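# Stack the 96-well plate from N1 onto N2's plate

## Task

Lift the 96-well plate out of nest N1 and set it down on the plate already sitting in nest N2 so that it nests completely, with its A1 well (at the clipped corner) directly above the lower plate's A1 well; the lower plate must remain level in N2, and at the end the gripper must have released the plate and withdrawn from it.

## Robot and tools

Robot and frame. There are two six-joint arms with parallel grippers, named left_arm and right_arm. Every printed pose uses one scene frame: origin on the table top midway between the arms, +z up, +x out across the table, left_arm on the +y side. The arm names are labels, not image sides. Root links sit at left_arm (+0.014, +0.245, 0) m, quat_wxyz (+0.999, 0, 0, -0.034) and right_arm (-0.014, -0.352, 0) m, quat_wxyz (+1.000, 0, 0, +0.028). Looking out from the arms, N1 is the left nest (toward +y) and N2 the right one (toward -y). Each plate has one clipped corner; A1 is there, so both clipped corners must line up.

Gripper. The fingers extend along the gripper's +z axis and close along its y axis. end_effector_position is the pinch point between the pads, roughly 1 cm short of the fingertips. Printed hand positions can be somewhat wrong, more so far from the base, and a move of only a few mm may not shift the hand at all.

execute_actions. Argument actions is a list holding zero or one item; optional pictures (boolean) asks for camera images, which come anyway when the list is empty. An empty list just reports the state. A motion item is {"rows": [...], "steps": n}: rows holds 1 to 15 rows, steps is 5 to 15 (default 15); each row lasts one control step of 1/30 s, and the final row repeats to fill the remaining steps. A wait item is {"steps": n} with n up to 300; it commands nothing and returns once n steps have passed since the previous result, your reply time included.

Row layout. One flat list of 14 numbers covering both arms, always all 14: left_arm waist, shoulder, elbow, wrist pitch, wrist yaw, wrist roll, opening, then the same seven for right_arm. Joint numbers are absolute target angles in radians (not offsets), in the same form as the Joint positions line. Stated ranges per arm: waist -2.880 to 2.880, shoulder 0.000 to 3.142, elbow 0.000 to 3.019, wrist pitch -1.693 to 1.571, wrist yaw -1.571 to 1.571, wrist roll -2.094 to 2.094. A target more than 0.019 rad beyond a range end, and farther out than the joint's last reported angle, makes the whole call refused and nothing is sent. True ends may differ by up to 0.019 rad; targets past a true end are clipped to it and a "joint sent to its limit" line may appear (possibly about an earlier action); its absence proves nothing. Opening is an absolute value from -1 (closed) to +1 (fully open, 0.094 m pad gap).

Motion limits. Per step, each joint's target is held within a lead of its measured angle: waist 0.264, shoulder 0.32, elbow 0.276, wrist pitch 0.33, wrist yaw 0.186, wrist roll 0.522 rad. If the targets would place the gripper over 70 mm from where it is, all joint targets are pulled back proportionally, so long moves need several calls. Each result is taken 5 steps before its action finishes; those steps run during your next reply, and the next action starts after them. Between calls arms keep heading to the last row until motion has nearly stopped or a step is HELD; then only a new action moves them further. Fingers still in motion continue regardless.

Result lines. The state line gives each gripper's end_effector_position (m) and end_effector_quat_wxyz, left_arm | right_arm. Joint positions and Joint velocities list each arm's six joints (rad, rad/s) plus pad gap (m, m/s). grip_measured is the measured opening on the command scale. Joint torques are raw drive outputs with fixed offsets, scale factors and noise; friction can fake or hide load. "joint command not followed" means a clearance check altered or blocked joint targets on some steps; HELD flags steps where your row was partly or wholly not sent. MOTOR HOT warns from 85 °C; at 100 °C an OVER-TEMPERATURE FAULT stops that arm and it drops what it holds.

Gripping. Apart from near ±1, fingers go to where grip_measured would read your number. To hold the plate, keep commanding about 0.03 below grip_measured; smaller margins grip more gently. Per-pad force tops out near 50 to 62 N, less on thin parts, with a possible brief spike on first contact. Readings can be off by about 1 mm per gripper.

zoom_image: camera is one of cam_high (672x504), cam_left_wrist (504x504), cam_right_wrist (504x504); region is [x0, y0, x1, y1] in pixels of that camera's latest image, top-left origin, at most 504 by 504. It returns a magnified view and moves nothing. Wrist camera frames follow link wrist_camera_optical (+z forward, +x image right, +y image down).

read_manual: optional section, only "licences"; returns URDF licence text, no motion.

finished_scene: scene is the current scene's number. A reply with no tool call ends the whole run.

Avoid: dropping the plate from height (a few mm on set-down is fine), tipping or shifting the lower plate, pushing anything off the table, arms striking or pressing each other, hard slams or shoves, and holding a load long enough to overheat motors. Loose objects may occasionally get nudged by an outside push, so check positions before grasping and releasing.

Each tool is called after "Emit:" as name(argument=value, ...) on one line, values as JSON.

## Session

Emit:
execute_actions(actions=[])

Scene clock: 0.00 s of 13200.00 s.
left_arm: end_effector_position=(+0.1964, -0.2795, +0.3466) grip_measured=+1.000 end_effector_quat_wxyz=(+0.164, +0.323, +0.920, -0.152) | right_arm: end_effector_position=(+0.3159, -0.4479, +0.1577) grip_measured=+1.000 end_effector_quat_wxyz=(-0.259, -0.665, +0.699, +0.054)
Joint positions: left_arm=[-1.192  1.523  1.67  -1.272 -0.075 -0.567  0.094] | right_arm=[-0.177  1.552  1.183 -1.635  0.323 -1.569  0.094]
Joint velocities: left_arm=[-0.005 -0.015  0.007 -0.002  0.007  0.007  0.   ] | right_arm=[ 0.005 -0.005 -0.042  0.007  0.022 -0.037  0.   ]
Joint torques (N m, as the arm reports them, + toward a larger angle): no reading

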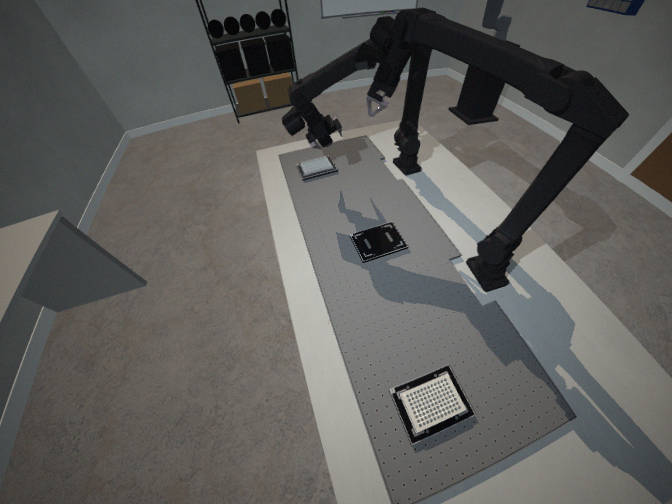

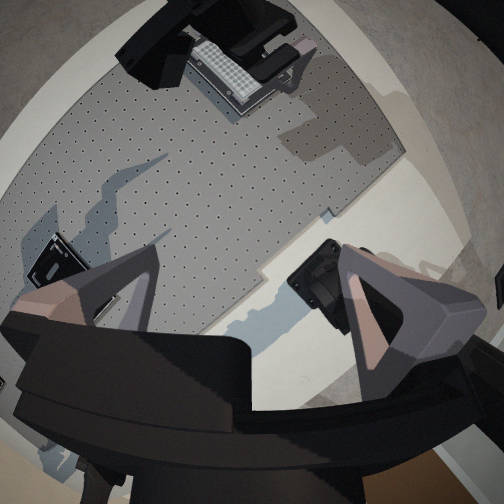

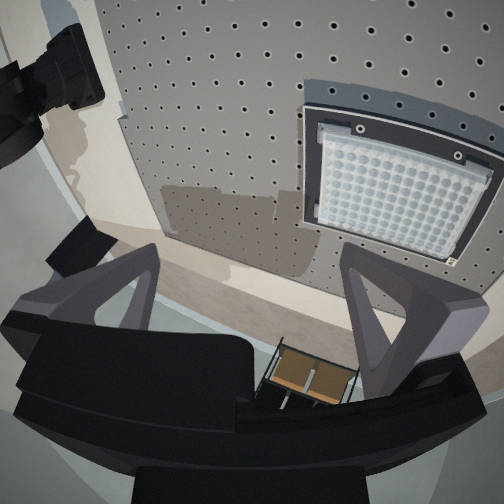

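Emit:
zoom_image(camera="cam_high", region=[370,350,500,460])

Emit:
zoom_image(camera="cam_right_wrist", region=[284,70,504,290])

Emit:
zoom_image(camera="cam_high", region=[330,200,430,280])

Region (370, 350, 500, 460) of cam_high's 672x504 image, scaled by 3.877, with more detail than that image has; it fills the top 426 rows of this view, and the rest is white.

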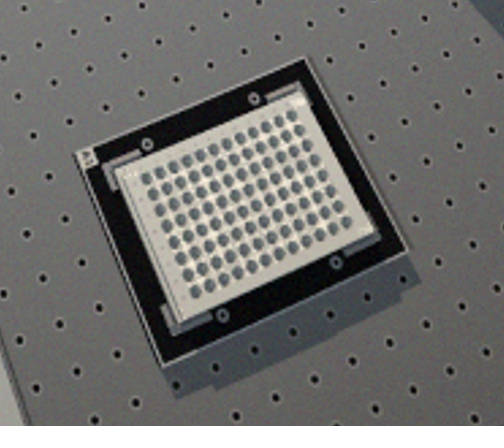

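Region (284, 70, 504, 290) of cam_right_wrist's 504x504 image, scaled by 2.291, with more detail than that image has.

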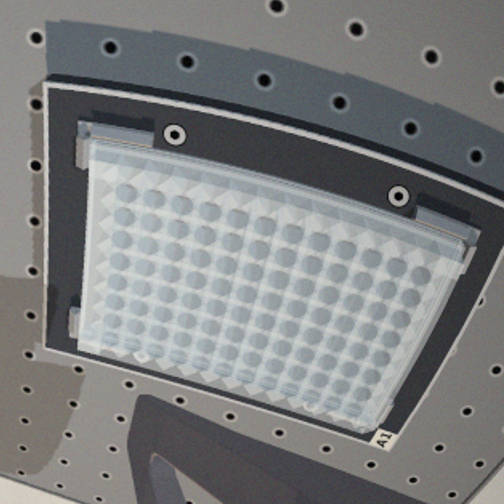

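Region (330, 200, 430, 280) of cam_high's 672x504 image, scaled by 5.040, with more detail than that image has; it fills the top 403 rows of this view, and the rest is white.

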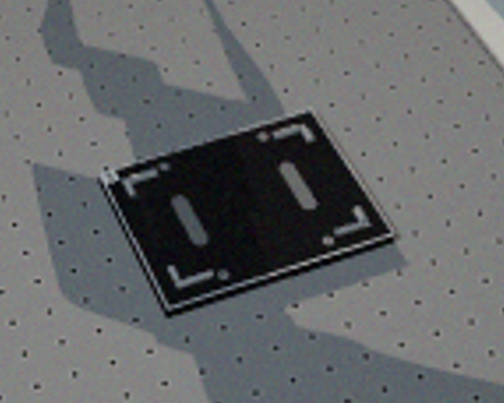

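Emit:
execute_actions(actions=[{"rows":[[-0.5,1.5,1.6,-1.27,0,0,1,-0.452,1.45,1.15,-1.5,0.1,-1,1]]}])

Emit:
execute_actions(actions=[{"rows":[[0.769,1.5,1.188,-1.259,0,0.701,1,-0.452,1.39,1.072,-1.252,0,-0.396,1]]}])

Emit:
execute_actions(actions=[{"steps":45}], pictures=true)

Scene clock: 1.03 s of 13200.00 s.
left_arm: end_effector_position=(+0.3468, -0.1829, +0.3211) grip_measured=+1.000 end_effector_quat_wxyz=(+0.167, +0.335, +0.922, -0.101) | right_arm: end_effector_position=(+0.2935, -0.5223, +0.1575) grip_measured=+1.000 end_effector_quat_wxyz=(-0.129, -0.313, +0.940, +0.050)
Joint positions: left_arm=[-0.844  1.513  1.607 -1.272 -0.007 -0.214  0.094] | right_arm=[-0.507  1.468  1.149 -1.508  0.107 -1.08   0.094]
Joint velocities: left_arm=[ 1.382 -0.015 -0.056 -0.002 -0.007  0.52   0.   ] | right_arm=[ 0.112 -0.112  0.027  0.007  0.037  0.491  0.   ]
Joint torques (N m, as the arm reports them, + toward a larger angle): left_arm=[ -0.42 -12.09   8.56   0.68  -0.01   0.2 ] | right_arm=[  1.08 -12.39   8.77   0.33  -0.28   0.08]
Steps of this call (steps 1 to 21: nothing new was sent; steps 22 to 31: the first 10 steps of this action). Readings (joint positions):
22: left_arm=[-1.182 1.522 1.665 -1.272 -0.052 -0.523] | right_arm=[-0.194 1.546 1.177 -1.613 0.240 -1.501]
23: left_arm=[-1.166 1.518 1.656 -1.272 -0.034 -0.472] | right_arm=[-0.226 1.535 1.166 -1.578 0.167 -1.422]
25: left_arm=[-1.107 1.513 1.636 -1.272 -0.016 -0.384] | right_arm=[-0.329 1.513 1.151 -1.535 0.112 -1.285]
29: left_arm=[-0.939 1.513 1.612 -1.272 -0.007 -0.259] | right_arm=[-0.496 1.477 1.149 -1.508 0.107 -1.121]
31: the state above

Scene clock: 1.53 s of 13200.00 s.
left_arm: end_effector_position=(+0.4577, +0.1378, +0.1892) grip_measured=+1.000 end_effector_quat_wxyz=(+0.048, +0.251, +0.967, +0.003) | right_arm: end_effector_position=(+0.3355, -0.4980, +0.1391) grip_measured=+1.000 end_effector_quat_wxyz=(-0.019, -0.044, +0.999, +0.007)
Joint positions: left_arm=[-0.171  1.489  1.28  -1.264 -0.005  0.271  0.094] | right_arm=[-0.448  1.414  1.065 -1.263  0.003 -0.48   0.094]
Joint velocities: left_arm=[ 1.333  0.073 -0.779  0.007 -0.022  1.355  0.   ] | right_arm=[-0.005 -0.005 -0.027  0.012  0.007  0.462  0.   ]
Joint torques (N m, as the arm reports them, + toward a larger angle): left_arm=[  0.53 -10.33   8.9    0.31   0.01   0.17] | right_arm=[ -2.54 -12.96   9.66   0.82  -0.21   0.08]
Steps of this call (steps 1 to 5: the last 5 steps of your previous action; steps 6 to 15: the first 10 steps of this action). Readings (joint positions):
6: left_arm=[-0.551 1.511 1.589 -1.268 -0.005 -0.086] | right_arm=[-0.453 1.458 1.132 -1.456 0.052 -0.950]
7: left_arm=[-0.504 1.501 1.562 -1.264 -0.005 -0.050] | right_arm=[-0.450 1.443 1.107 -1.377 0.019 -0.850]
9: left_arm=[-0.419 1.488 1.491 -1.264 -0.005 0.022] | right_arm=[-0.448 1.425 1.074 -1.299 0.005 -0.690]
13: left_arm=[-0.259 1.486 1.344 -1.264 -0.005 0.177] | right_arm=[-0.448 1.414 1.065 -1.266 0.003 -0.522]
15: the state above

Scene clock: 3.03 s of 13200.00 s.
left_arm: end_effector_position=(+0.3402, +0.5193, +0.1490) grip_measured=+1.000 end_effector_quat_wxyz=(-0.004, -0.007, +1.000, -0.002) | right_arm: end_effector_position=(+0.3357, -0.4981, +0.1391) grip_measured=+1.000 end_effector_quat_wxyz=(-0.019, -0.008, +1.000, +0.006)
Joint positions: left_arm=[ 0.767  1.504  1.19  -1.264 -0.002  0.686  0.094] | right_arm=[-0.448  1.414  1.065 -1.262  0.003 -0.407  0.094]
Joint velocities: left_arm=[-0.015  0.005  0.012 -0.002  0.007 -0.037  0.   ] | right_arm=[-0.015 -0.024  0.007 -0.007 -0.007  0.022  0.   ]
Joint torques (N m, as the arm reports them, + toward a larger angle): left_arm=[ -0.49 -10.49   7.38   0.12   0.06   0.21] | right_arm=[ -2.45 -12.69   9.67   0.77  -0.2    0.11]
Kept back: nothing.
Steps of this call (steps 1 to 5: the last 5 steps of your previous action; steps 6 to 45: the robot went on to your last target). Readings (joint positions):
1: left_arm=[-0.123 1.492 1.254 -1.264 -0.005 0.315] | right_arm=[-0.448 1.414 1.065 -1.262 0.003 -0.466]
2: left_arm=[-0.072 1.495 1.234 -1.264 -0.005 0.357] | right_arm=[-0.448 1.414 1.065 -1.262 0.003 -0.454]
4: left_arm=[0.037 1.501 1.206 -1.264 -0.004 0.429] | right_arm=[-0.448 1.414 1.065 -1.262 0.003 -0.437]
8: left_arm=[0.273 1.504 1.192 -1.264 -0.004 0.530] | right_arm=[-0.448 1.414 1.065 -1.262 0.003 -0.419]
45: the state above
All arms were judged still, so your last target was given up. Only a new action makes them travel on or press farther. Fingers that are still opening or closing keep moving.

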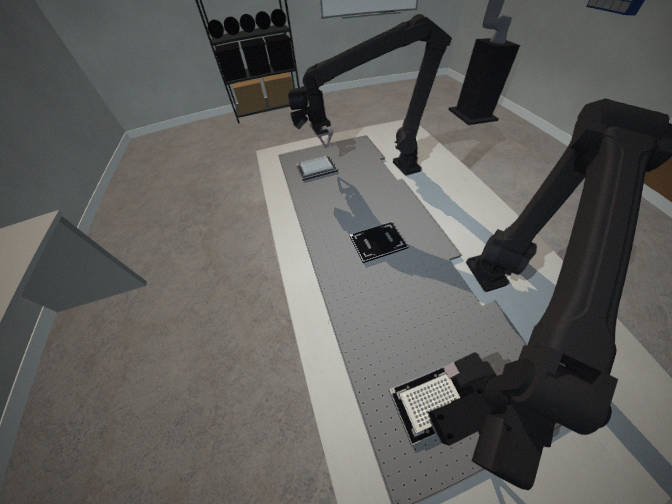

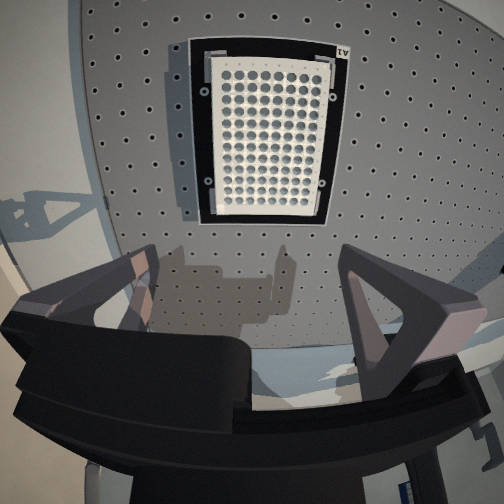

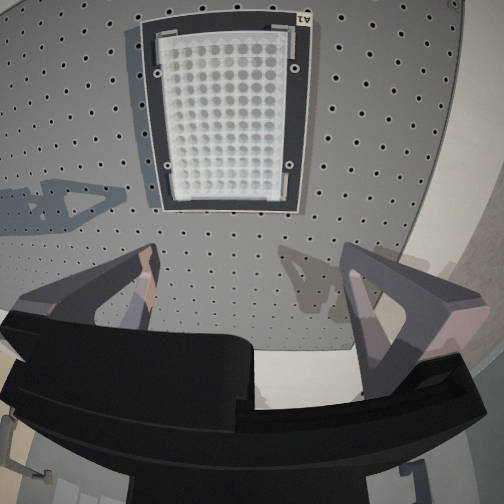

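Emit:
zoom_image(camera="cam_left_wrist", region=[170,30,370,230])

Emit:
zoom_image(camera="cam_right_wrist", region=[120,5,330,215])

Region (170, 30, 370, 230) of cam_left_wrist's 504x504 image, scaled by 2.520, with more detail than that image has.

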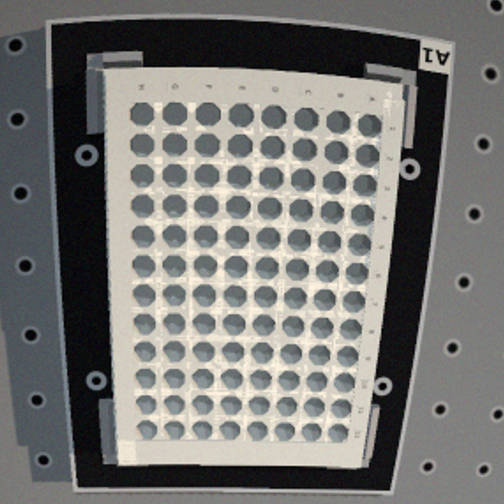

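Region (120, 5, 330, 215) of cam_right_wrist's 504x504 image, scaled by 2.400, with more detail than that image has.

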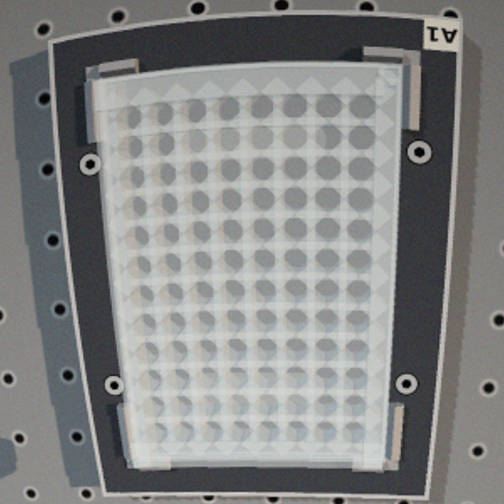

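Emit:
execute_actions(actions=[{"rows":[[0.75,1.52,1.17,-1.21,0,0.68,1,-0.43,1.43,1.06,-1.21,0,-0.37,1],[0.74,1.54,1.155,-1.18,0,0.66,1,-0.42,1.45,1.055,-1.18,0,-0.35,1],[0.73,1.56,1.14,-1.14,0,0.64,1,-0.41,1.47,1.05,-1.14,0,-0.33,1],[0.72,1.58,1.125,-1.11,0,0.63,1,-0.4,1.49,1.04,-1.11,0,-0.31,1],[0.71,1.6,1.11,-1.08,0,0.62,1,-0.385,1.52,1.03,-1.07,0,-0.31,1],[0.7,1.614,1.096,-1.045,0,0.62,1,-0.374,1.545,1.025,-1.028,0,-0.307,1]]}])

Emit:
execute_actions(actions=[{"steps":15}], pictures=true)

Scene clock: 3.83 s of 13200.00 s.
left_arm: end_effector_position=(+0.3640, +0.5028, +0.0738) grip_measured=+1.000 end_effector_quat_wxyz=(-0.004, +0.005, +1.000, -0.002) | right_arm: end_effector_position=(+0.3791, -0.4826, +0.0786) grip_measured=+1.000 end_effector_quat_wxyz=(+0.008, -0.008, +1.000, -0.004)
Joint positions: left_arm=[ 0.703  1.607  1.096 -1.069 -0.002  0.645  0.094] | right_arm=[-0.374  1.537  1.026 -1.042  0.002 -0.333  0.094]
Joint velocities: left_arm=[-0.161  0.415 -0.188  0.09  -0.022 -0.125  0.   ] | right_arm=[ 0.142  0.405 -0.164  0.125 -0.022  0.139  0.   ]
Joint torques (N m, as the arm reports them, + toward a larger angle): left_arm=[ -0.2  -12.35   7.69   0.53   0.05  -0.12] | right_arm=[ -3.16 -13.65   9.36   0.64  -0.11   0.14]
Steps of this call (steps 1 to 14: nothing new was sent; steps 15 to 24: the first 10 steps of this action). Readings (joint positions):
15: left_arm=[0.767 1.504 1.187 -1.257 -0.002 0.686] | right_arm=[-0.447 1.414 1.064 -1.253 0.003 -0.403]
16: left_arm=[0.765 1.504 1.181 -1.239 -0.002 0.684] | right_arm=[-0.445 1.414 1.060 -1.235 0.003 -0.395]
18: left_arm=[0.756 1.512 1.159 -1.185 -0.002 0.672] | right_arm=[-0.434 1.425 1.053 -1.179 0.003 -0.373]
22: left_arm=[0.717 1.573 1.111 -1.082 -0.002 0.651] | right_arm=[-0.390 1.500 1.035 -1.059 0.002 -0.341]
24: the state above

Scene clock: 4.33 s of 13200.00 s.
left_arm: end_effector_position=(+0.3615, +0.4987, +0.0651) grip_measured=+1.000 end_effector_quat_wxyz=(-0.012, +0.002, +1.000, -0.007) | right_arm: end_effector_position=(+0.3737, -0.4787, +0.0661) grip_measured=+1.000 end_effector_quat_wxyz=(-0.006, -0.003, +1.000, +0.001)
Joint positions: left_arm=[ 0.698  1.619  1.084 -1.064 -0.002  0.636  0.094] | right_arm=[-0.369  1.556  1.011 -1.037  0.002 -0.319  0.094]
Joint velocities: left_arm=[-0.015 -0.015  0.002 -0.007 -0.066 -0.007  0.   ] | right_arm=[-0.005 -0.005 -0.007  0.002 -0.081  0.11   0.   ]
Joint torques (N m, as the arm reports them, + toward a larger angle): left_arm=[ -0.59 -11.32   7.62   0.62   0.05  -0.12] | right_arm=[ -3.15 -13.41   9.61   0.95  -0.15   0.12]
Kept back: nothing.
Steps of this call (steps 1 to 5: the last 5 steps of your previous action; steps 6 to 15: the robot went on to your last target). Readings (joint positions):
1: left_arm=[0.699 1.619 1.090 -1.067 -0.002 0.643] | right_arm=[-0.370 1.548 1.020 -1.040 0.002 -0.330]
2: left_arm=[0.698 1.626 1.087 -1.067 -0.002 0.642] | right_arm=[-0.369 1.554 1.015 -1.039 0.002 -0.328]
4: left_arm=[0.698 1.629 1.084 -1.067 -0.002 0.639] | right_arm=[-0.369 1.556 1.011 -1.039 0.002 -0.324]
8: left_arm=[0.698 1.622 1.084 -1.064 -0.002 0.637] | right_arm=[-0.369 1.556 1.011 -1.037 0.002 -0.321]
15: the state above

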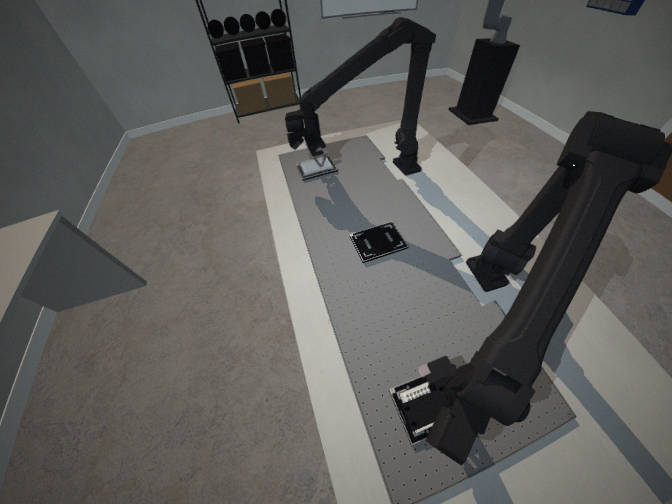

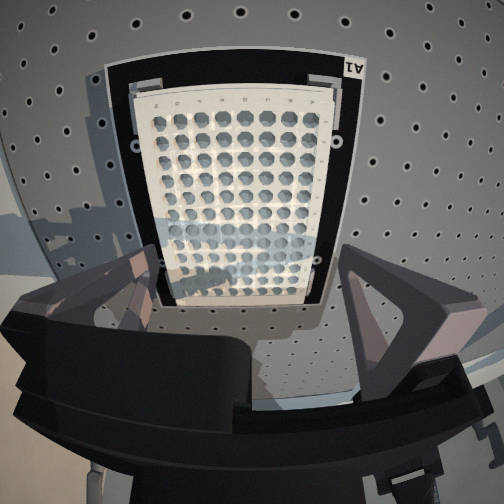

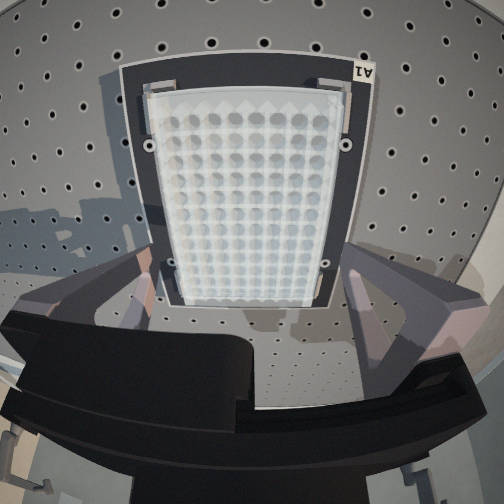

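Emit:
execute_actions(actions=[{"rows":[[0.704,1.62,1.096,-1.008,0,0.61,1,-0.374,1.5,1.05,-1.028,0,-0.307,1],[0.704,1.625,1.096,-1.008,0,0.61,1,-0.374,1.47,1.07,-1.1,0,-0.307,1],[0.704,1.632,1.096,-1.008,0,0.61,1,-0.374,1.44,1.1,-1.2,0,-0.307,1]]}])

Emit:
execute_actions(actions=[{"steps":8}], pictures=true)

Scene clock: 4.97 s of 13200.00 s.
left_arm: end_effector_position=(+0.3688, +0.5040, +0.0650) grip_measured=+1.000 end_effector_quat_wxyz=(+0.003, -0.002, +1.000, +0.004) | right_arm: end_effector_position=(+0.3637, -0.4754, +0.1287) grip_measured=+1.000 end_effector_quat_wxyz=(+0.002, -0.003, +1.000, -0.002)
Joint positions: left_arm=[ 0.698  1.619  1.084 -1.027 -0.002  0.627  0.094] | right_arm=[-0.369  1.443  1.067 -1.19   0.002 -0.318  0.094]
Joint velocities: left_arm=[ 0.005 -0.005  0.002 -0.012 -0.051  0.066  0.   ] | right_arm=[-0.005 -0.19   0.125 -0.007 -0.037  0.022  0.   ]
Joint torques (N m, as the arm reports them, + toward a larger angle): left_arm=[ -0.25 -10.08   7.66   0.67   0.05  -0.11] | right_arm=[ -2.58 -10.46  11.37   0.25  -0.12   0.12]
Steps of this call (steps 1 to 9: the robot went on to your last target; steps 10 to 19: the first 10 steps of this action). Readings (joint positions):
10: left_arm=[0.698 1.619 1.084 -1.057 -0.002 0.634] | right_arm=[-0.369 1.554 1.011 -1.037 0.002 -0.318]
11: left_arm=[0.698 1.619 1.084 -1.047 -0.002 0.632] | right_arm=[-0.369 1.549 1.012 -1.048 0.002 -0.318]
13: left_arm=[0.698 1.619 1.084 -1.032 -0.002 0.630] | right_arm=[-0.369 1.528 1.027 -1.128 0.002 -0.318]
17: left_arm=[0.698 1.619 1.084 -1.027 -0.002 0.627] | right_arm=[-0.369 1.461 1.055 -1.186 0.002 -0.318]
19: the state above

Scene clock: 5.23 s of 13200.00 s.
left_arm: end_effector_position=(+0.3688, +0.5040, +0.0650) grip_measured=+1.000 end_effector_quat_wxyz=(+0.003, -0.003, +1.000, +0.004) | right_arm: end_effector_position=(+0.3648, -0.4758, +0.1322) grip_measured=+1.000 end_effector_quat_wxyz=(+0.006, -0.003, +1.000, -0.003)
Joint positions: left_arm=[ 0.698  1.619  1.084 -1.027 -0.002  0.626  0.094] | right_arm=[-0.369  1.438  1.071 -1.192  0.002 -0.318  0.094]
Joint velocities: left_arm=[ 0.005 -0.015  0.012 -0.007 -0.007 -0.022  0.   ] | right_arm=[-0.005 -0.005  0.017 -0.012  0.051 -0.007  0.   ]
Joint torques (N m, as the arm reports them, + toward a larger angle): left_arm=[ -0.28 -10.07   7.62   0.68   0.05  -0.12] | right_arm=[ -2.5  -10.72  11.72   0.19  -0.12   0.13]
Kept back: nothing.
Steps of this call (steps 1 to 5: the last 5 steps of your previous action; steps 6 to 8: the robot went on to your last target). Readings (joint positions):
1: left_arm=[0.698 1.619 1.084 -1.027 -0.002 0.626] | right_arm=[-0.369 1.438 1.070 -1.190 0.002 -0.318]
2: left_arm=[0.698 1.619 1.084 -1.027 -0.002 0.626] | right_arm=[-0.369 1.438 1.071 -1.190 0.002 -0.318]
4: left_arm=[0.698 1.619 1.084 -1.027 -0.002 0.626] | right_arm=[-0.369 1.438 1.071 -1.191 0.002 -0.318]
8: the state above

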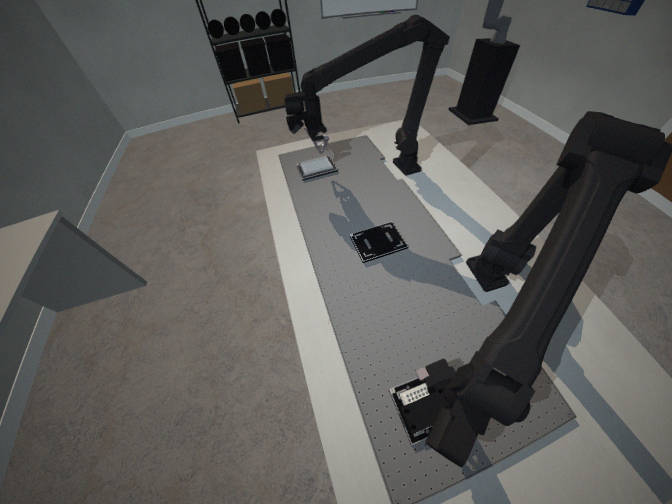

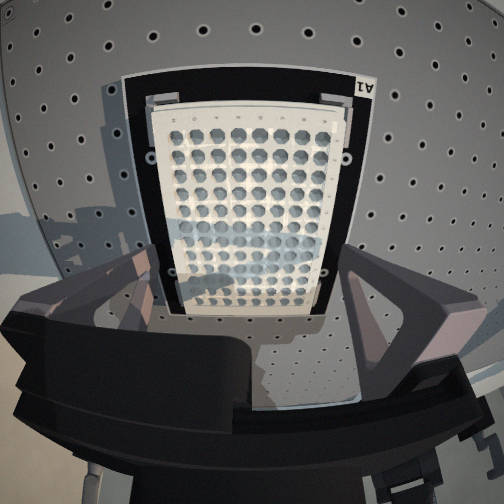

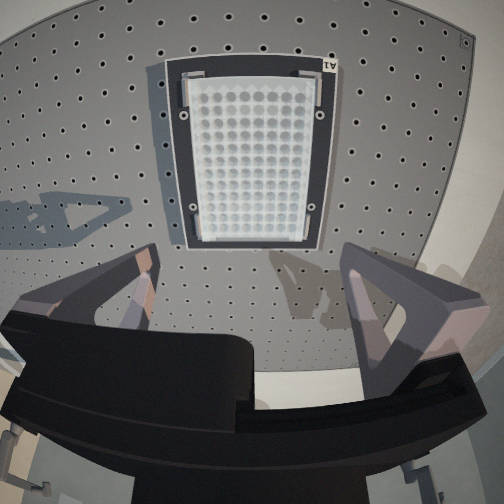

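Emit:
execute_actions(actions=[{"rows":[[0.704,1.64,1.085,-1.0,0,0.62,1,-0.374,1.44,1.1,-1.2,0,-0.307,1],[0.704,1.645,1.08,-0.995,0,0.62,1,-0.374,1.44,1.1,-1.2,0,-0.307,1],[0.704,1.65,1.076,-0.988,0,0.62,1,-0.374,1.44,1.1,-1.2,0,-0.307,1],[0.704,1.655,1.072,-0.98,0,0.62,1,-0.374,1.44,1.1,-1.2,0,-0.307,1],[0.704,1.66,1.068,-0.972,0,0.62,1,-0.374,1.44,1.1,-1.2,0,-0.307,1],[0.704,1.666,1.064,-0.962,0,0.62,1,-0.374,1.44,1.1,-1.2,0,-0.307,1],[0.704,1.666,1.064,-0.952,0,0.62,1,-0.374,1.44,1.1,-1.2,0,-0.307,1]]}])

Emit:
execute_actions(actions=[{"steps":8}], pictures=true)

Scene clock: 5.97 s of 13200.00 s.
left_arm: end_effector_position=(+0.3708, +0.5054, +0.0470) grip_measured=+1.000 end_effector_quat_wxyz=(+0.005, -0.003, +1.000, +0.005) | right_arm: end_effector_position=(+0.3647, -0.4757, +0.1322) grip_measured=+1.000 end_effector_quat_wxyz=(+0.005, -0.003, +1.000, -0.003)
Joint positions: left_arm=[ 0.698  1.648  1.066 -0.974 -0.002  0.625  0.094] | right_arm=[-0.369  1.438  1.071 -1.193  0.002 -0.318  0.094]
Joint velocities: left_arm=[-0.015  0.122 -0.042  0.076 -0.081 -0.037  0.   ] | right_arm=[-0.015 -0.015  0.007 -0.027  0.037 -0.037  0.   ]
Joint torques (N m, as the arm reports them, + toward a larger angle): left_arm=[ -0.23 -10.28   6.7    0.71   0.05   0.  ] | right_arm=[ -2.41 -10.94  11.86   0.3   -0.13   0.12]
Steps of this call (steps 1 to 12: the robot went on to your last target; steps 13 to 22: the first 10 steps of this action). Readings (joint positions):
13: left_arm=[0.698 1.619 1.084 -1.026 -0.002 0.625] | right_arm=[-0.369 1.438 1.071 -1.193 0.002 -0.318]
14: left_arm=[0.698 1.620 1.084 -1.022 -0.002 0.625] | right_arm=[-0.369 1.438 1.071 -1.193 0.002 -0.318]
16: left_arm=[0.698 1.622 1.082 -1.011 -0.002 0.625] | right_arm=[-0.369 1.438 1.071 -1.193 0.002 -0.318]
20: left_arm=[0.698 1.638 1.070 -0.980 -0.002 0.625] | right_arm=[-0.369 1.438 1.071 -1.193 0.002 -0.318]
22: the state above

Scene clock: 6.23 s of 13200.00 s.
left_arm: end_effector_position=(+0.3703, +0.5051, +0.0439) grip_measured=+1.000 end_effector_quat_wxyz=(+0.004, -0.003, +1.000, +0.004) | right_arm: end_effector_position=(+0.3647, -0.4757, +0.1322) grip_measured=+1.000 end_effector_quat_wxyz=(+0.005, -0.003, +1.000, -0.003)
Joint positions: left_arm=[ 0.698  1.653  1.063 -0.97  -0.002  0.625  0.094] | right_arm=[-0.369  1.438  1.071 -1.193  0.002 -0.318  0.094]
Joint velocities: left_arm=[-0.005 -0.015 -0.017 -0.002 -0.007  0.095  0.   ] | right_arm=[-0.015 -0.005  0.012 -0.012 -0.007  0.066  0.   ]
Joint torques (N m, as the arm reports them, + toward a larger angle): left_arm=[ -0.19 -10.28   6.61   0.68   0.04  -0.01] | right_arm=[ -2.21 -11.25  11.76   0.36  -0.12   0.09]
Kept back: nothing.
Steps of this call (steps 1 to 5: the last 5 steps of your previous action; steps 6 to 8: the robot went on to your last target). Readings (joint positions):
1: left_arm=[0.698 1.651 1.064 -0.973 -0.002 0.625] | right_arm=[-0.369 1.438 1.071 -1.193 0.002 -0.318]
2: left_arm=[0.698 1.653 1.063 -0.972 -0.002 0.625] | right_arm=[-0.369 1.438 1.071 -1.193 0.002 -0.318]
4: left_arm=[0.698 1.653 1.063 -0.970 -0.002 0.625] | right_arm=[-0.369 1.438 1.071 -1.193 0.002 -0.318]
8: the state above

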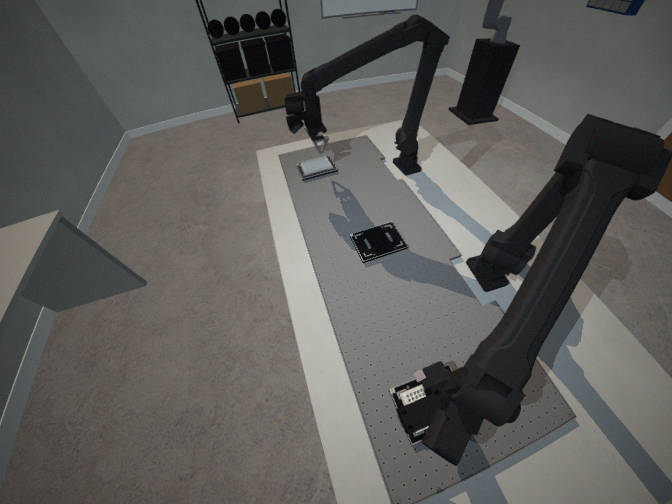

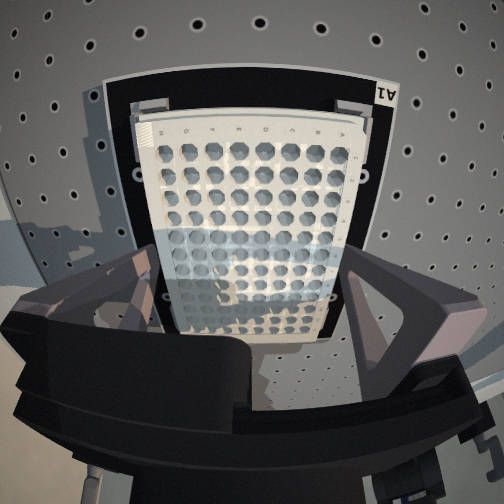

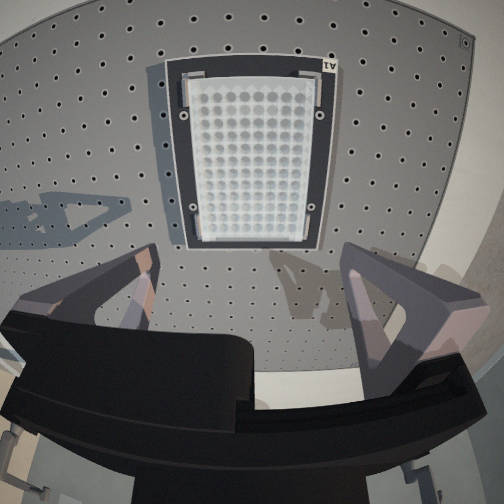

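Emit:
execute_actions(actions=[{"rows":[[0.69,1.672,1.056,-0.952,0,0.62,0.95,-0.374,1.44,1.1,-1.2,0,-0.307,1]],"steps":10}])

Emit:
execute_actions(actions=[{"rows":[[0.695,1.672,1.056,-0.952,0,0.62,0.85,-0.374,1.44,1.1,-1.2,0,-0.307,1],[0.695,1.672,1.056,-0.952,0,0.62,0.8,-0.374,1.44,1.1,-1.2,0,-0.307,1],[0.695,1.672,1.056,-0.952,0,0.62,0.76,-0.374,1.44,1.1,-1.2,0,-0.307,1],[0.695,1.672,1.056,-0.952,0,0.62,0.7,-0.374,1.44,1.1,-1.2,0,-0.307,1]]}], pictures=true)

Scene clock: 6.67 s of 13200.00 s.
left_arm: end_effector_position=(+0.3701, +0.5049, +0.0437) grip_measured=+0.953 end_effector_quat_wxyz=(+0.003, -0.003, +1.000, +0.004) | right_arm: end_effector_position=(+0.3647, -0.4757, +0.1322) grip_measured=+1.000 end_effector_quat_wxyz=(+0.005, -0.003, +1.000, -0.003)
Joint positions: left_arm=[ 0.698  1.653  1.063 -0.97  -0.002  0.625  0.092] | right_arm=[-0.369  1.438  1.071 -1.193  0.002 -0.318  0.094]
Joint velocities: left_arm=[-0.005 -0.015 -0.007 -0.017 -0.022  0.022  0.001] | right_arm=[-0.005 -0.005 -0.017 -0.007  0.037 -0.037  0.   ]
Joint torques (N m, as the arm reports them, + toward a larger angle): left_arm=[-1.39 -9.9   6.11  0.66  0.05 -0.01] | right_arm=[ -2.7  -11.44  11.74   0.18  -0.09   0.11]
Steps of this call (steps 1 to 8: the robot went on to your last target; steps 9 to 13: the first 5 steps of this action). Readings (joint positions):
9: left_arm=[0.698 1.653 1.063 -0.970 -0.002 0.625] | right_arm=[-0.369 1.438 1.071 -1.193 0.002 -0.318]
10: left_arm=[0.698 1.653 1.063 -0.970 -0.002 0.625] | right_arm=[-0.369 1.438 1.071 -1.193 0.002 -0.318]
12: left_arm=[0.698 1.653 1.063 -0.970 -0.002 0.625] | right_arm=[-0.369 1.438 1.071 -1.193 0.002 -0.318]
13: the state above

Scene clock: 7.17 s of 13200.00 s.
left_arm: end_effector_position=(+0.3702, +0.5045, +0.0436) grip_measured=+0.774 end_effector_quat_wxyz=(+0.004, -0.003, +1.000, +0.003) | right_arm: end_effector_position=(+0.3647, -0.4757, +0.1322) grip_measured=+1.000 end_effector_quat_wxyz=(+0.005, -0.003, +1.000, -0.003)
Joint positions: left_arm=[ 0.698  1.653  1.062 -0.97  -0.001  0.625  0.083] | right_arm=[-0.369  1.438  1.071 -1.193  0.002 -0.318  0.094]
Joint velocities: left_arm=[-0.005 -0.005  0.002 -0.012  0.007  0.139 -0.001] | right_arm=[-0.005 -0.005  0.007 -0.012  0.022  0.007  0.   ]
Joint torques (N m, as the arm reports them, + toward a larger angle): left_arm=[-0.9  -9.87  6.14  0.64 -0.01 -0.01] | right_arm=[ -2.83 -11.3   11.65   0.18  -0.12   0.11]
Steps of this call (steps 1 to 5: the last 5 steps of your previous action; steps 6 to 15: the first 10 steps of this action). Readings (joint positions):
6: left_arm=[0.698 1.653 1.063 -0.970 -0.002 0.625] | right_arm=[-0.369 1.438 1.071 -1.193 0.002 -0.318]
7: left_arm=[0.698 1.653 1.063 -0.970 -0.001 0.625] | right_arm=[-0.369 1.438 1.071 -1.193 0.002 -0.318]
9: left_arm=[0.698 1.653 1.062 -0.970 -0.001 0.625] | right_arm=[-0.369 1.438 1.071 -1.193 0.002 -0.318]
13: left_arm=[0.698 1.653 1.062 -0.970 -0.001 0.625] | right_arm=[-0.369 1.438 1.071 -1.193 0.002 -0.318]
15: the state above

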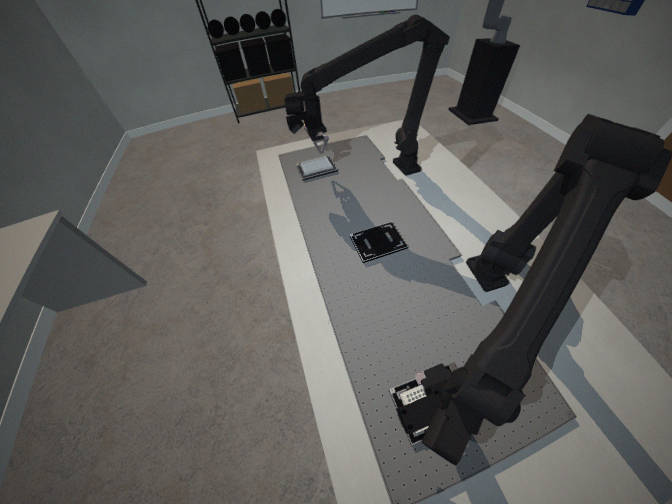

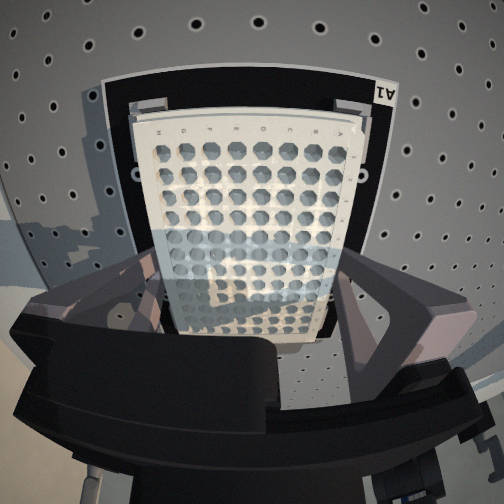

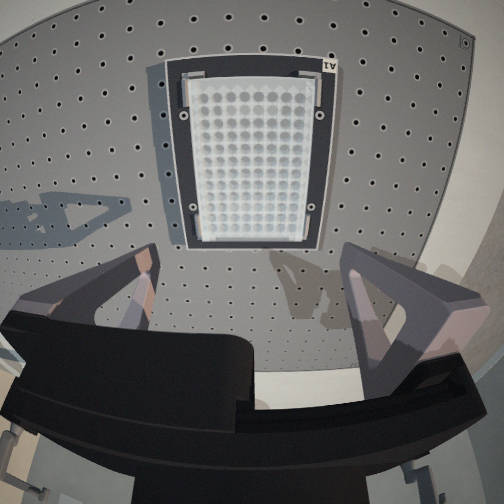

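Emit:
execute_actions(actions=[{"rows":[[0.698,1.645,1.085,-0.97,0,0.62,0.72,-0.374,1.44,1.1,-1.2,0,-0.307,1],[0.698,1.635,1.095,-0.98,0,0.62,0.72,-0.374,1.44,1.1,-1.2,0,-0.307,1],[0.698,1.626,1.103,-0.99,0,0.62,0.72,-0.374,1.44,1.1,-1.2,0,-0.307,1],[0.698,1.617,1.111,-1.0,0,0.62,0.72,-0.374,1.44,1.1,-1.2,0,-0.307,1],[0.698,1.608,1.119,-1.015,0,0.62,0.72,-0.374,1.44,1.1,-1.2,0,-0.307,1],[0.698,1.599,1.127,-1.03,0,0.62,0.72,-0.374,1.44,1.1,-1.2,0,-0.307,1],[0.698,1.59,1.136,-1.05,0,0.62,0.72,-0.374,1.44,1.1,-1.2,0,-0.307,1],[0.698,1.58,1.146,-1.07,0,0.62,0.72,-0.374,1.44,1.1,-1.2,0,-0.307,1],[0.698,1.57,1.156,-1.09,0,0.62,0.72,-0.374,1.44,1.1,-1.2,0,-0.307,1],[0.698,1.57,1.166,-1.12,0,0.62,0.72,-0.374,1.44,1.1,-1.2,0,-0.307,1]]}])

Emit:
execute_actions(actions=[{"rows":[[0.66,1.58,1.19,-1.145,0,0.6,0.72,-0.374,1.44,1.1,-1.2,0,-0.307,1],[0.62,1.58,1.2,-1.145,0,0.5,0.72,-0.374,1.44,1.1,-1.2,0,-0.307,1],[0.58,1.59,1.21,-1.145,0,0.4,0.72,-0.374,1.44,1.1,-1.2,0,-0.307,1],[0,1.64,1.25,-1.145,0,-0.1,0.72,-0.374,1.44,1.1,-1.2,0,-0.307,1]]}], pictures=true)

Emit:
execute_actions(actions=[{"rows":[[-0.7,1.72,1.34,-1.145,0,-0.8,0.72,-0.374,1.44,1.1,-1.2,0,-0.307,1]]}])

Emit:
execute_actions(actions=[{"rows":[[-0.852,1.79,1.395,-1.145,0,-0.935,0.72,-0.374,1.44,1.1,-1.2,0,-0.307,1]]}])

Emit:
execute_actions(actions=[{"steps":20}], pictures=true)

Scene clock: 7.87 s of 13200.00 s.
left_arm: end_effector_position=(+0.3706, +0.5047, +0.0785) grip_measured=+0.774 end_effector_quat_wxyz=(+0.005, -0.003, +1.000, +0.004) | right_arm: end_effector_position=(+0.3647, -0.4757, +0.1322) grip_measured=+1.000 end_effector_quat_wxyz=(+0.005, -0.003, +1.000, -0.003)
Joint positions: left_arm=[ 0.698  1.603  1.105 -1.059 -0.001  0.625  0.083] | right_arm=[-0.369  1.438  1.071 -1.193  0.002 -0.318  0.094]
Joint velocities: left_arm=[ 0.005 -0.317  0.325 -0.652  0.022 -0.066 -0.001] | right_arm=[-0.024 -0.005 -0.002 -0.017 -0.022 -0.022  0.   ]
Joint torques (N m, as the arm reports them, + toward a larger angle): left_arm=[ -0.68 -11.94  10.01  -0.53  -0.01  -0.01] | right_arm=[ -2.57 -11.18  11.73   0.26  -0.1    0.11]
Steps of this call (steps 1 to 5: the last 5 steps of your previous action; steps 6 to 11: the robot went on to your last target; steps 12 to 21: the first 10 steps of this action). Readings (joint positions):
12: left_arm=[0.698 1.653 1.062 -0.970 -0.001 0.625] | right_arm=[-0.369 1.438 1.071 -1.193 0.002 -0.318]
13: left_arm=[0.698 1.652 1.062 -0.970 -0.001 0.625] | right_arm=[-0.369 1.438 1.071 -1.193 0.002 -0.318]
15: left_arm=[0.698 1.648 1.063 -0.973 -0.001 0.625] | right_arm=[-0.369 1.438 1.071 -1.193 0.002 -0.318]
19: left_arm=[0.698 1.623 1.084 -1.021 -0.001 0.625] | right_arm=[-0.369 1.438 1.071 -1.193 0.002 -0.318]
21: the state above

Scene clock: 8.37 s of 13200.00 s.
left_arm: end_effector_position=(+0.4519, +0.3919, +0.1088) grip_measured=+0.774 end_effector_quat_wxyz=(+0.018, -0.049, +0.999, +0.007) | right_arm: end_effector_position=(+0.3647, -0.4757, +0.1322) grip_measured=+1.000 end_effector_quat_wxyz=(+0.005, -0.003, +1.000, -0.003)
Joint positions: left_arm=[ 0.39   1.602  1.192 -1.122 -0.004  0.224  0.083] | right_arm=[-0.369  1.438  1.071 -1.193  0.002 -0.318  0.094]
Joint velocities: left_arm=[-1.499  0.171  0.037 -0.027 -0.007 -1.018  0.   ] | right_arm=[-0.005 -0.005  0.017 -0.007  0.022 -0.007  0.   ]
Joint torques (N m, as the arm reports them, + toward a larger angle): left_arm=[ -1.29 -10.65   9.39  -0.46  -0.01  -0.08] | right_arm=[ -2.82 -10.95  11.74   0.27  -0.09   0.12]
Steps of this call (steps 1 to 5: the last 5 steps of your previous action; steps 6 to 15: the first 10 steps of this action). Readings (joint positions):
6: left_arm=[0.696 1.559 1.144 -1.104 -0.001 0.623] | right_arm=[-0.369 1.438 1.071 -1.193 0.002 -0.318]
7: left_arm=[0.690 1.559 1.150 -1.114 -0.001 0.605] | right_arm=[-0.369 1.438 1.071 -1.193 0.002 -0.318]
9: left_arm=[0.652 1.565 1.162 -1.122 -0.004 0.517] | right_arm=[-0.369 1.438 1.071 -1.193 0.002 -0.318]
13: left_arm=[0.490 1.590 1.187 -1.122 -0.004 0.305] | right_arm=[-0.369 1.438 1.071 -1.193 0.002 -0.318]
15: the state above

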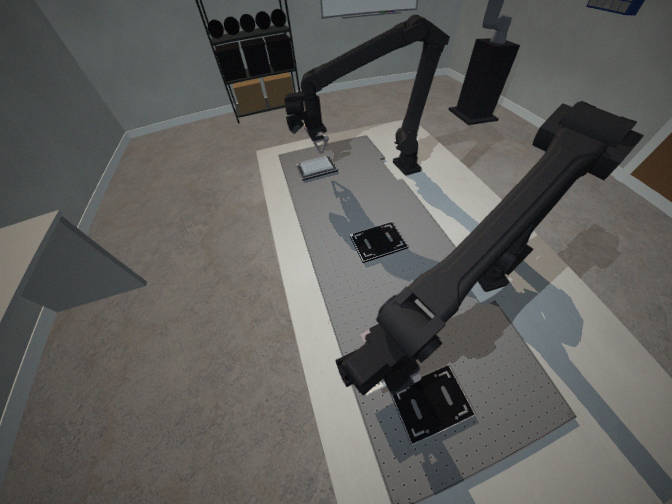

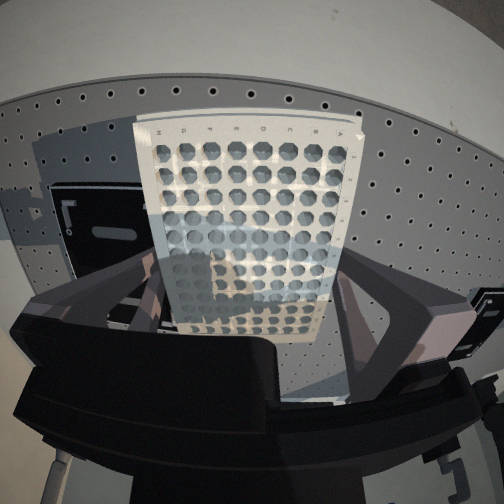

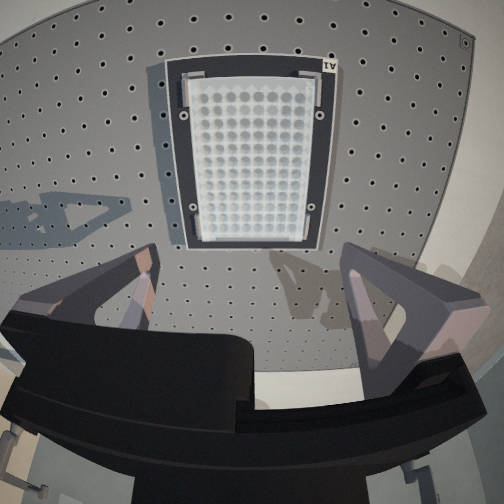

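Scene clock: 8.87 s of 13200.00 s.
left_arm: end_effector_position=(+0.4587, +0.0321, +0.0978) grip_measured=+0.774 end_effector_quat_wxyz=(+0.015, +0.018, +1.000, -0.005) | right_arm: end_effector_position=(+0.3647, -0.4757, +0.1322) grip_measured=+1.000 end_effector_quat_wxyz=(+0.005, -0.003, +1.000, -0.003)
Joint positions: left_arm=[-0.38   1.694  1.277 -1.122 -0.004 -0.411  0.083] | right_arm=[-0.369  1.438  1.071 -1.193  0.002 -0.318  0.094]
Joint velocities: left_arm=[-1.46   0.063  0.042 -0.012  0.051 -1.209 -0.   ] | right_arm=[-0.015 -0.005  0.002  0.007 -0.007 -0.037  0.   ]
Joint torques (N m, as the arm reports them, + toward a larger angle): left_arm=[ -0.76 -12.05   9.38  -0.45  -0.09  -0.09] | right_arm=[ -2.24 -11.44  11.74   0.29  -0.12   0.11]
Steps of this call (steps 1 to 5: the last 5 steps of your previous action; steps 6 to 15: the first 10 steps of this action). Readings (joint positions):
6: left_arm=[0.072 1.628 1.202 -1.122 -0.004 0.032] | right_arm=[-0.369 1.438 1.071 -1.193 0.002 -0.318]
7: left_arm=[0.020 1.637 1.213 -1.122 -0.004 -0.018] | right_arm=[-0.369 1.438 1.071 -1.193 0.002 -0.318]
9: left_arm=[-0.081 1.659 1.241 -1.122 -0.004 -0.119] | right_arm=[-0.369 1.438 1.071 -1.193 0.002 -0.318]
13: left_arm=[-0.280 1.687 1.273 -1.122 -0.004 -0.322] | right_arm=[-0.369 1.438 1.071 -1.193 0.002 -0.318]
15: the state above

Scene clock: 9.37 s of 13200.00 s.
left_arm: end_effector_position=(+0.3109, -0.1894, +0.0878) grip_measured=+0.774 end_effector_quat_wxyz=(+0.008, +0.047, +0.999, -0.014) | right_arm: end_effector_position=(+0.3647, -0.4757, +0.1322) grip_measured=+1.000 end_effector_quat_wxyz=(+0.005, -0.003, +1.000, -0.003)
Joint positions: left_arm=[-0.903  1.783  1.372 -1.127  0.003 -0.877  0.083] | right_arm=[-0.369  1.438  1.071 -1.193  0.002 -0.318  0.094]
Joint velocities: left_arm=[ 0.19  -0.005  0.017  0.002  0.051 -0.242  0.001] | right_arm=[-0.005 -0.005  0.012  0.002 -0.007 -0.022  0.   ]
Joint torques (N m, as the arm reports them, + toward a larger angle): left_arm=[  2.24 -13.53   8.97  -0.67  -0.33  -0.1 ] | right_arm=[ -2.88 -11.15  11.73   0.14  -0.09   0.15]
Steps of this call (steps 1 to 5: the last 5 steps of your previous action; steps 6 to 15: the first 10 steps of this action). Readings (joint positions):
6: left_arm=[-0.680 1.707 1.295 -1.124 -0.003 -0.639] | right_arm=[-0.369 1.438 1.071 -1.193 0.002 -0.318]
7: left_arm=[-0.727 1.716 1.309 -1.124 -0.003 -0.679] | right_arm=[-0.369 1.438 1.071 -1.193 0.002 -0.318]
9: left_arm=[-0.815 1.743 1.346 -1.125 -0.002 -0.763] | right_arm=[-0.369 1.438 1.071 -1.193 0.002 -0.318]
13: left_arm=[-0.906 1.778 1.372 -1.125 0.003 -0.854] | right_arm=[-0.369 1.438 1.071 -1.193 0.002 -0.318]
15: the state above

Scene clock: 10.03 s of 13200.00 s.
left_arm: end_effector_position=(+0.3346, -0.1722, +0.0878) grip_measured=+0.774 end_effector_quat_wxyz=(+0.009, -0.002, +1.000, -0.013) | right_arm: end_effector_position=(+0.3647, -0.4757, +0.1322) grip_measured=+1.000 end_effector_quat_wxyz=(+0.005, -0.003, +1.000, -0.003)
Joint positions: left_arm=[-0.847  1.783  1.372 -1.127  0.002 -0.919  0.083] | right_arm=[-0.369  1.438  1.071 -1.193  0.002 -0.318  0.094]
Joint velocities: left_arm=[-0.005 -0.015 -0.017 -0.012  0.007 -0.051 -0.001] | right_arm=[ 0.005 -0.005 -0.012 -0.002 -0.022 -0.007  0.   ]
Joint torques (N m, as the arm reports them, + toward a larger angle): left_arm=[ -1.14 -13.45   8.96  -0.7   -0.29  -0.13] | right_arm=[ -2.91 -10.7   11.77   0.24  -0.13   0.11]
Kept back: nothing.
Steps of this call (steps 1 to 5: the last 5 steps of your previous action; steps 6 to 20: the robot went on to your last target). Readings (joint positions):
1: left_arm=[-0.895 1.783 1.372 -1.127 0.003 -0.885] | right_arm=[-0.369 1.438 1.071 -1.193 0.002 -0.318]
2: left_arm=[-0.886 1.783 1.372 -1.127 0.003 -0.892] | right_arm=[-0.369 1.438 1.071 -1.193 0.002 -0.318]
4: left_arm=[-0.867 1.783 1.372 -1.127 0.003 -0.902] | right_arm=[-0.369 1.438 1.071 -1.193 0.002 -0.318]
8: left_arm=[-0.847 1.783 1.372 -1.127 0.002 -0.913] | right_arm=[-0.369 1.438 1.071 -1.193 0.002 -0.318]
20: the state above

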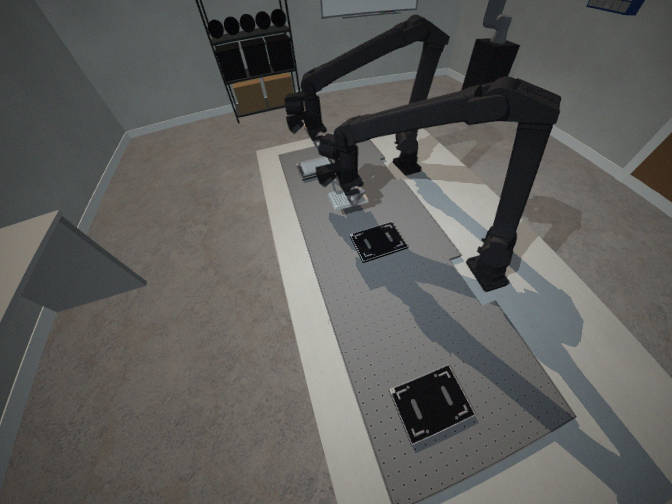

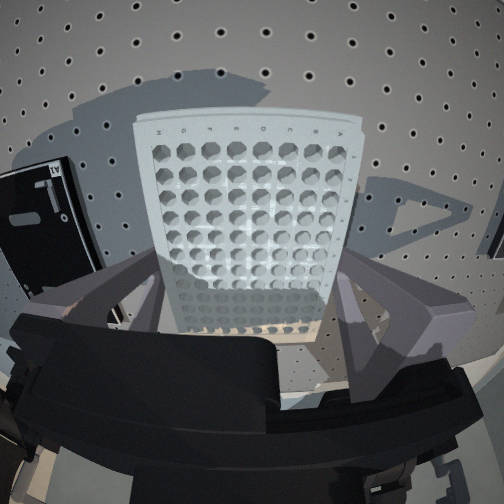

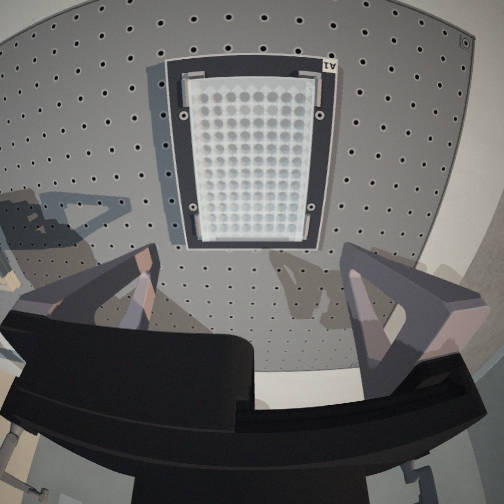

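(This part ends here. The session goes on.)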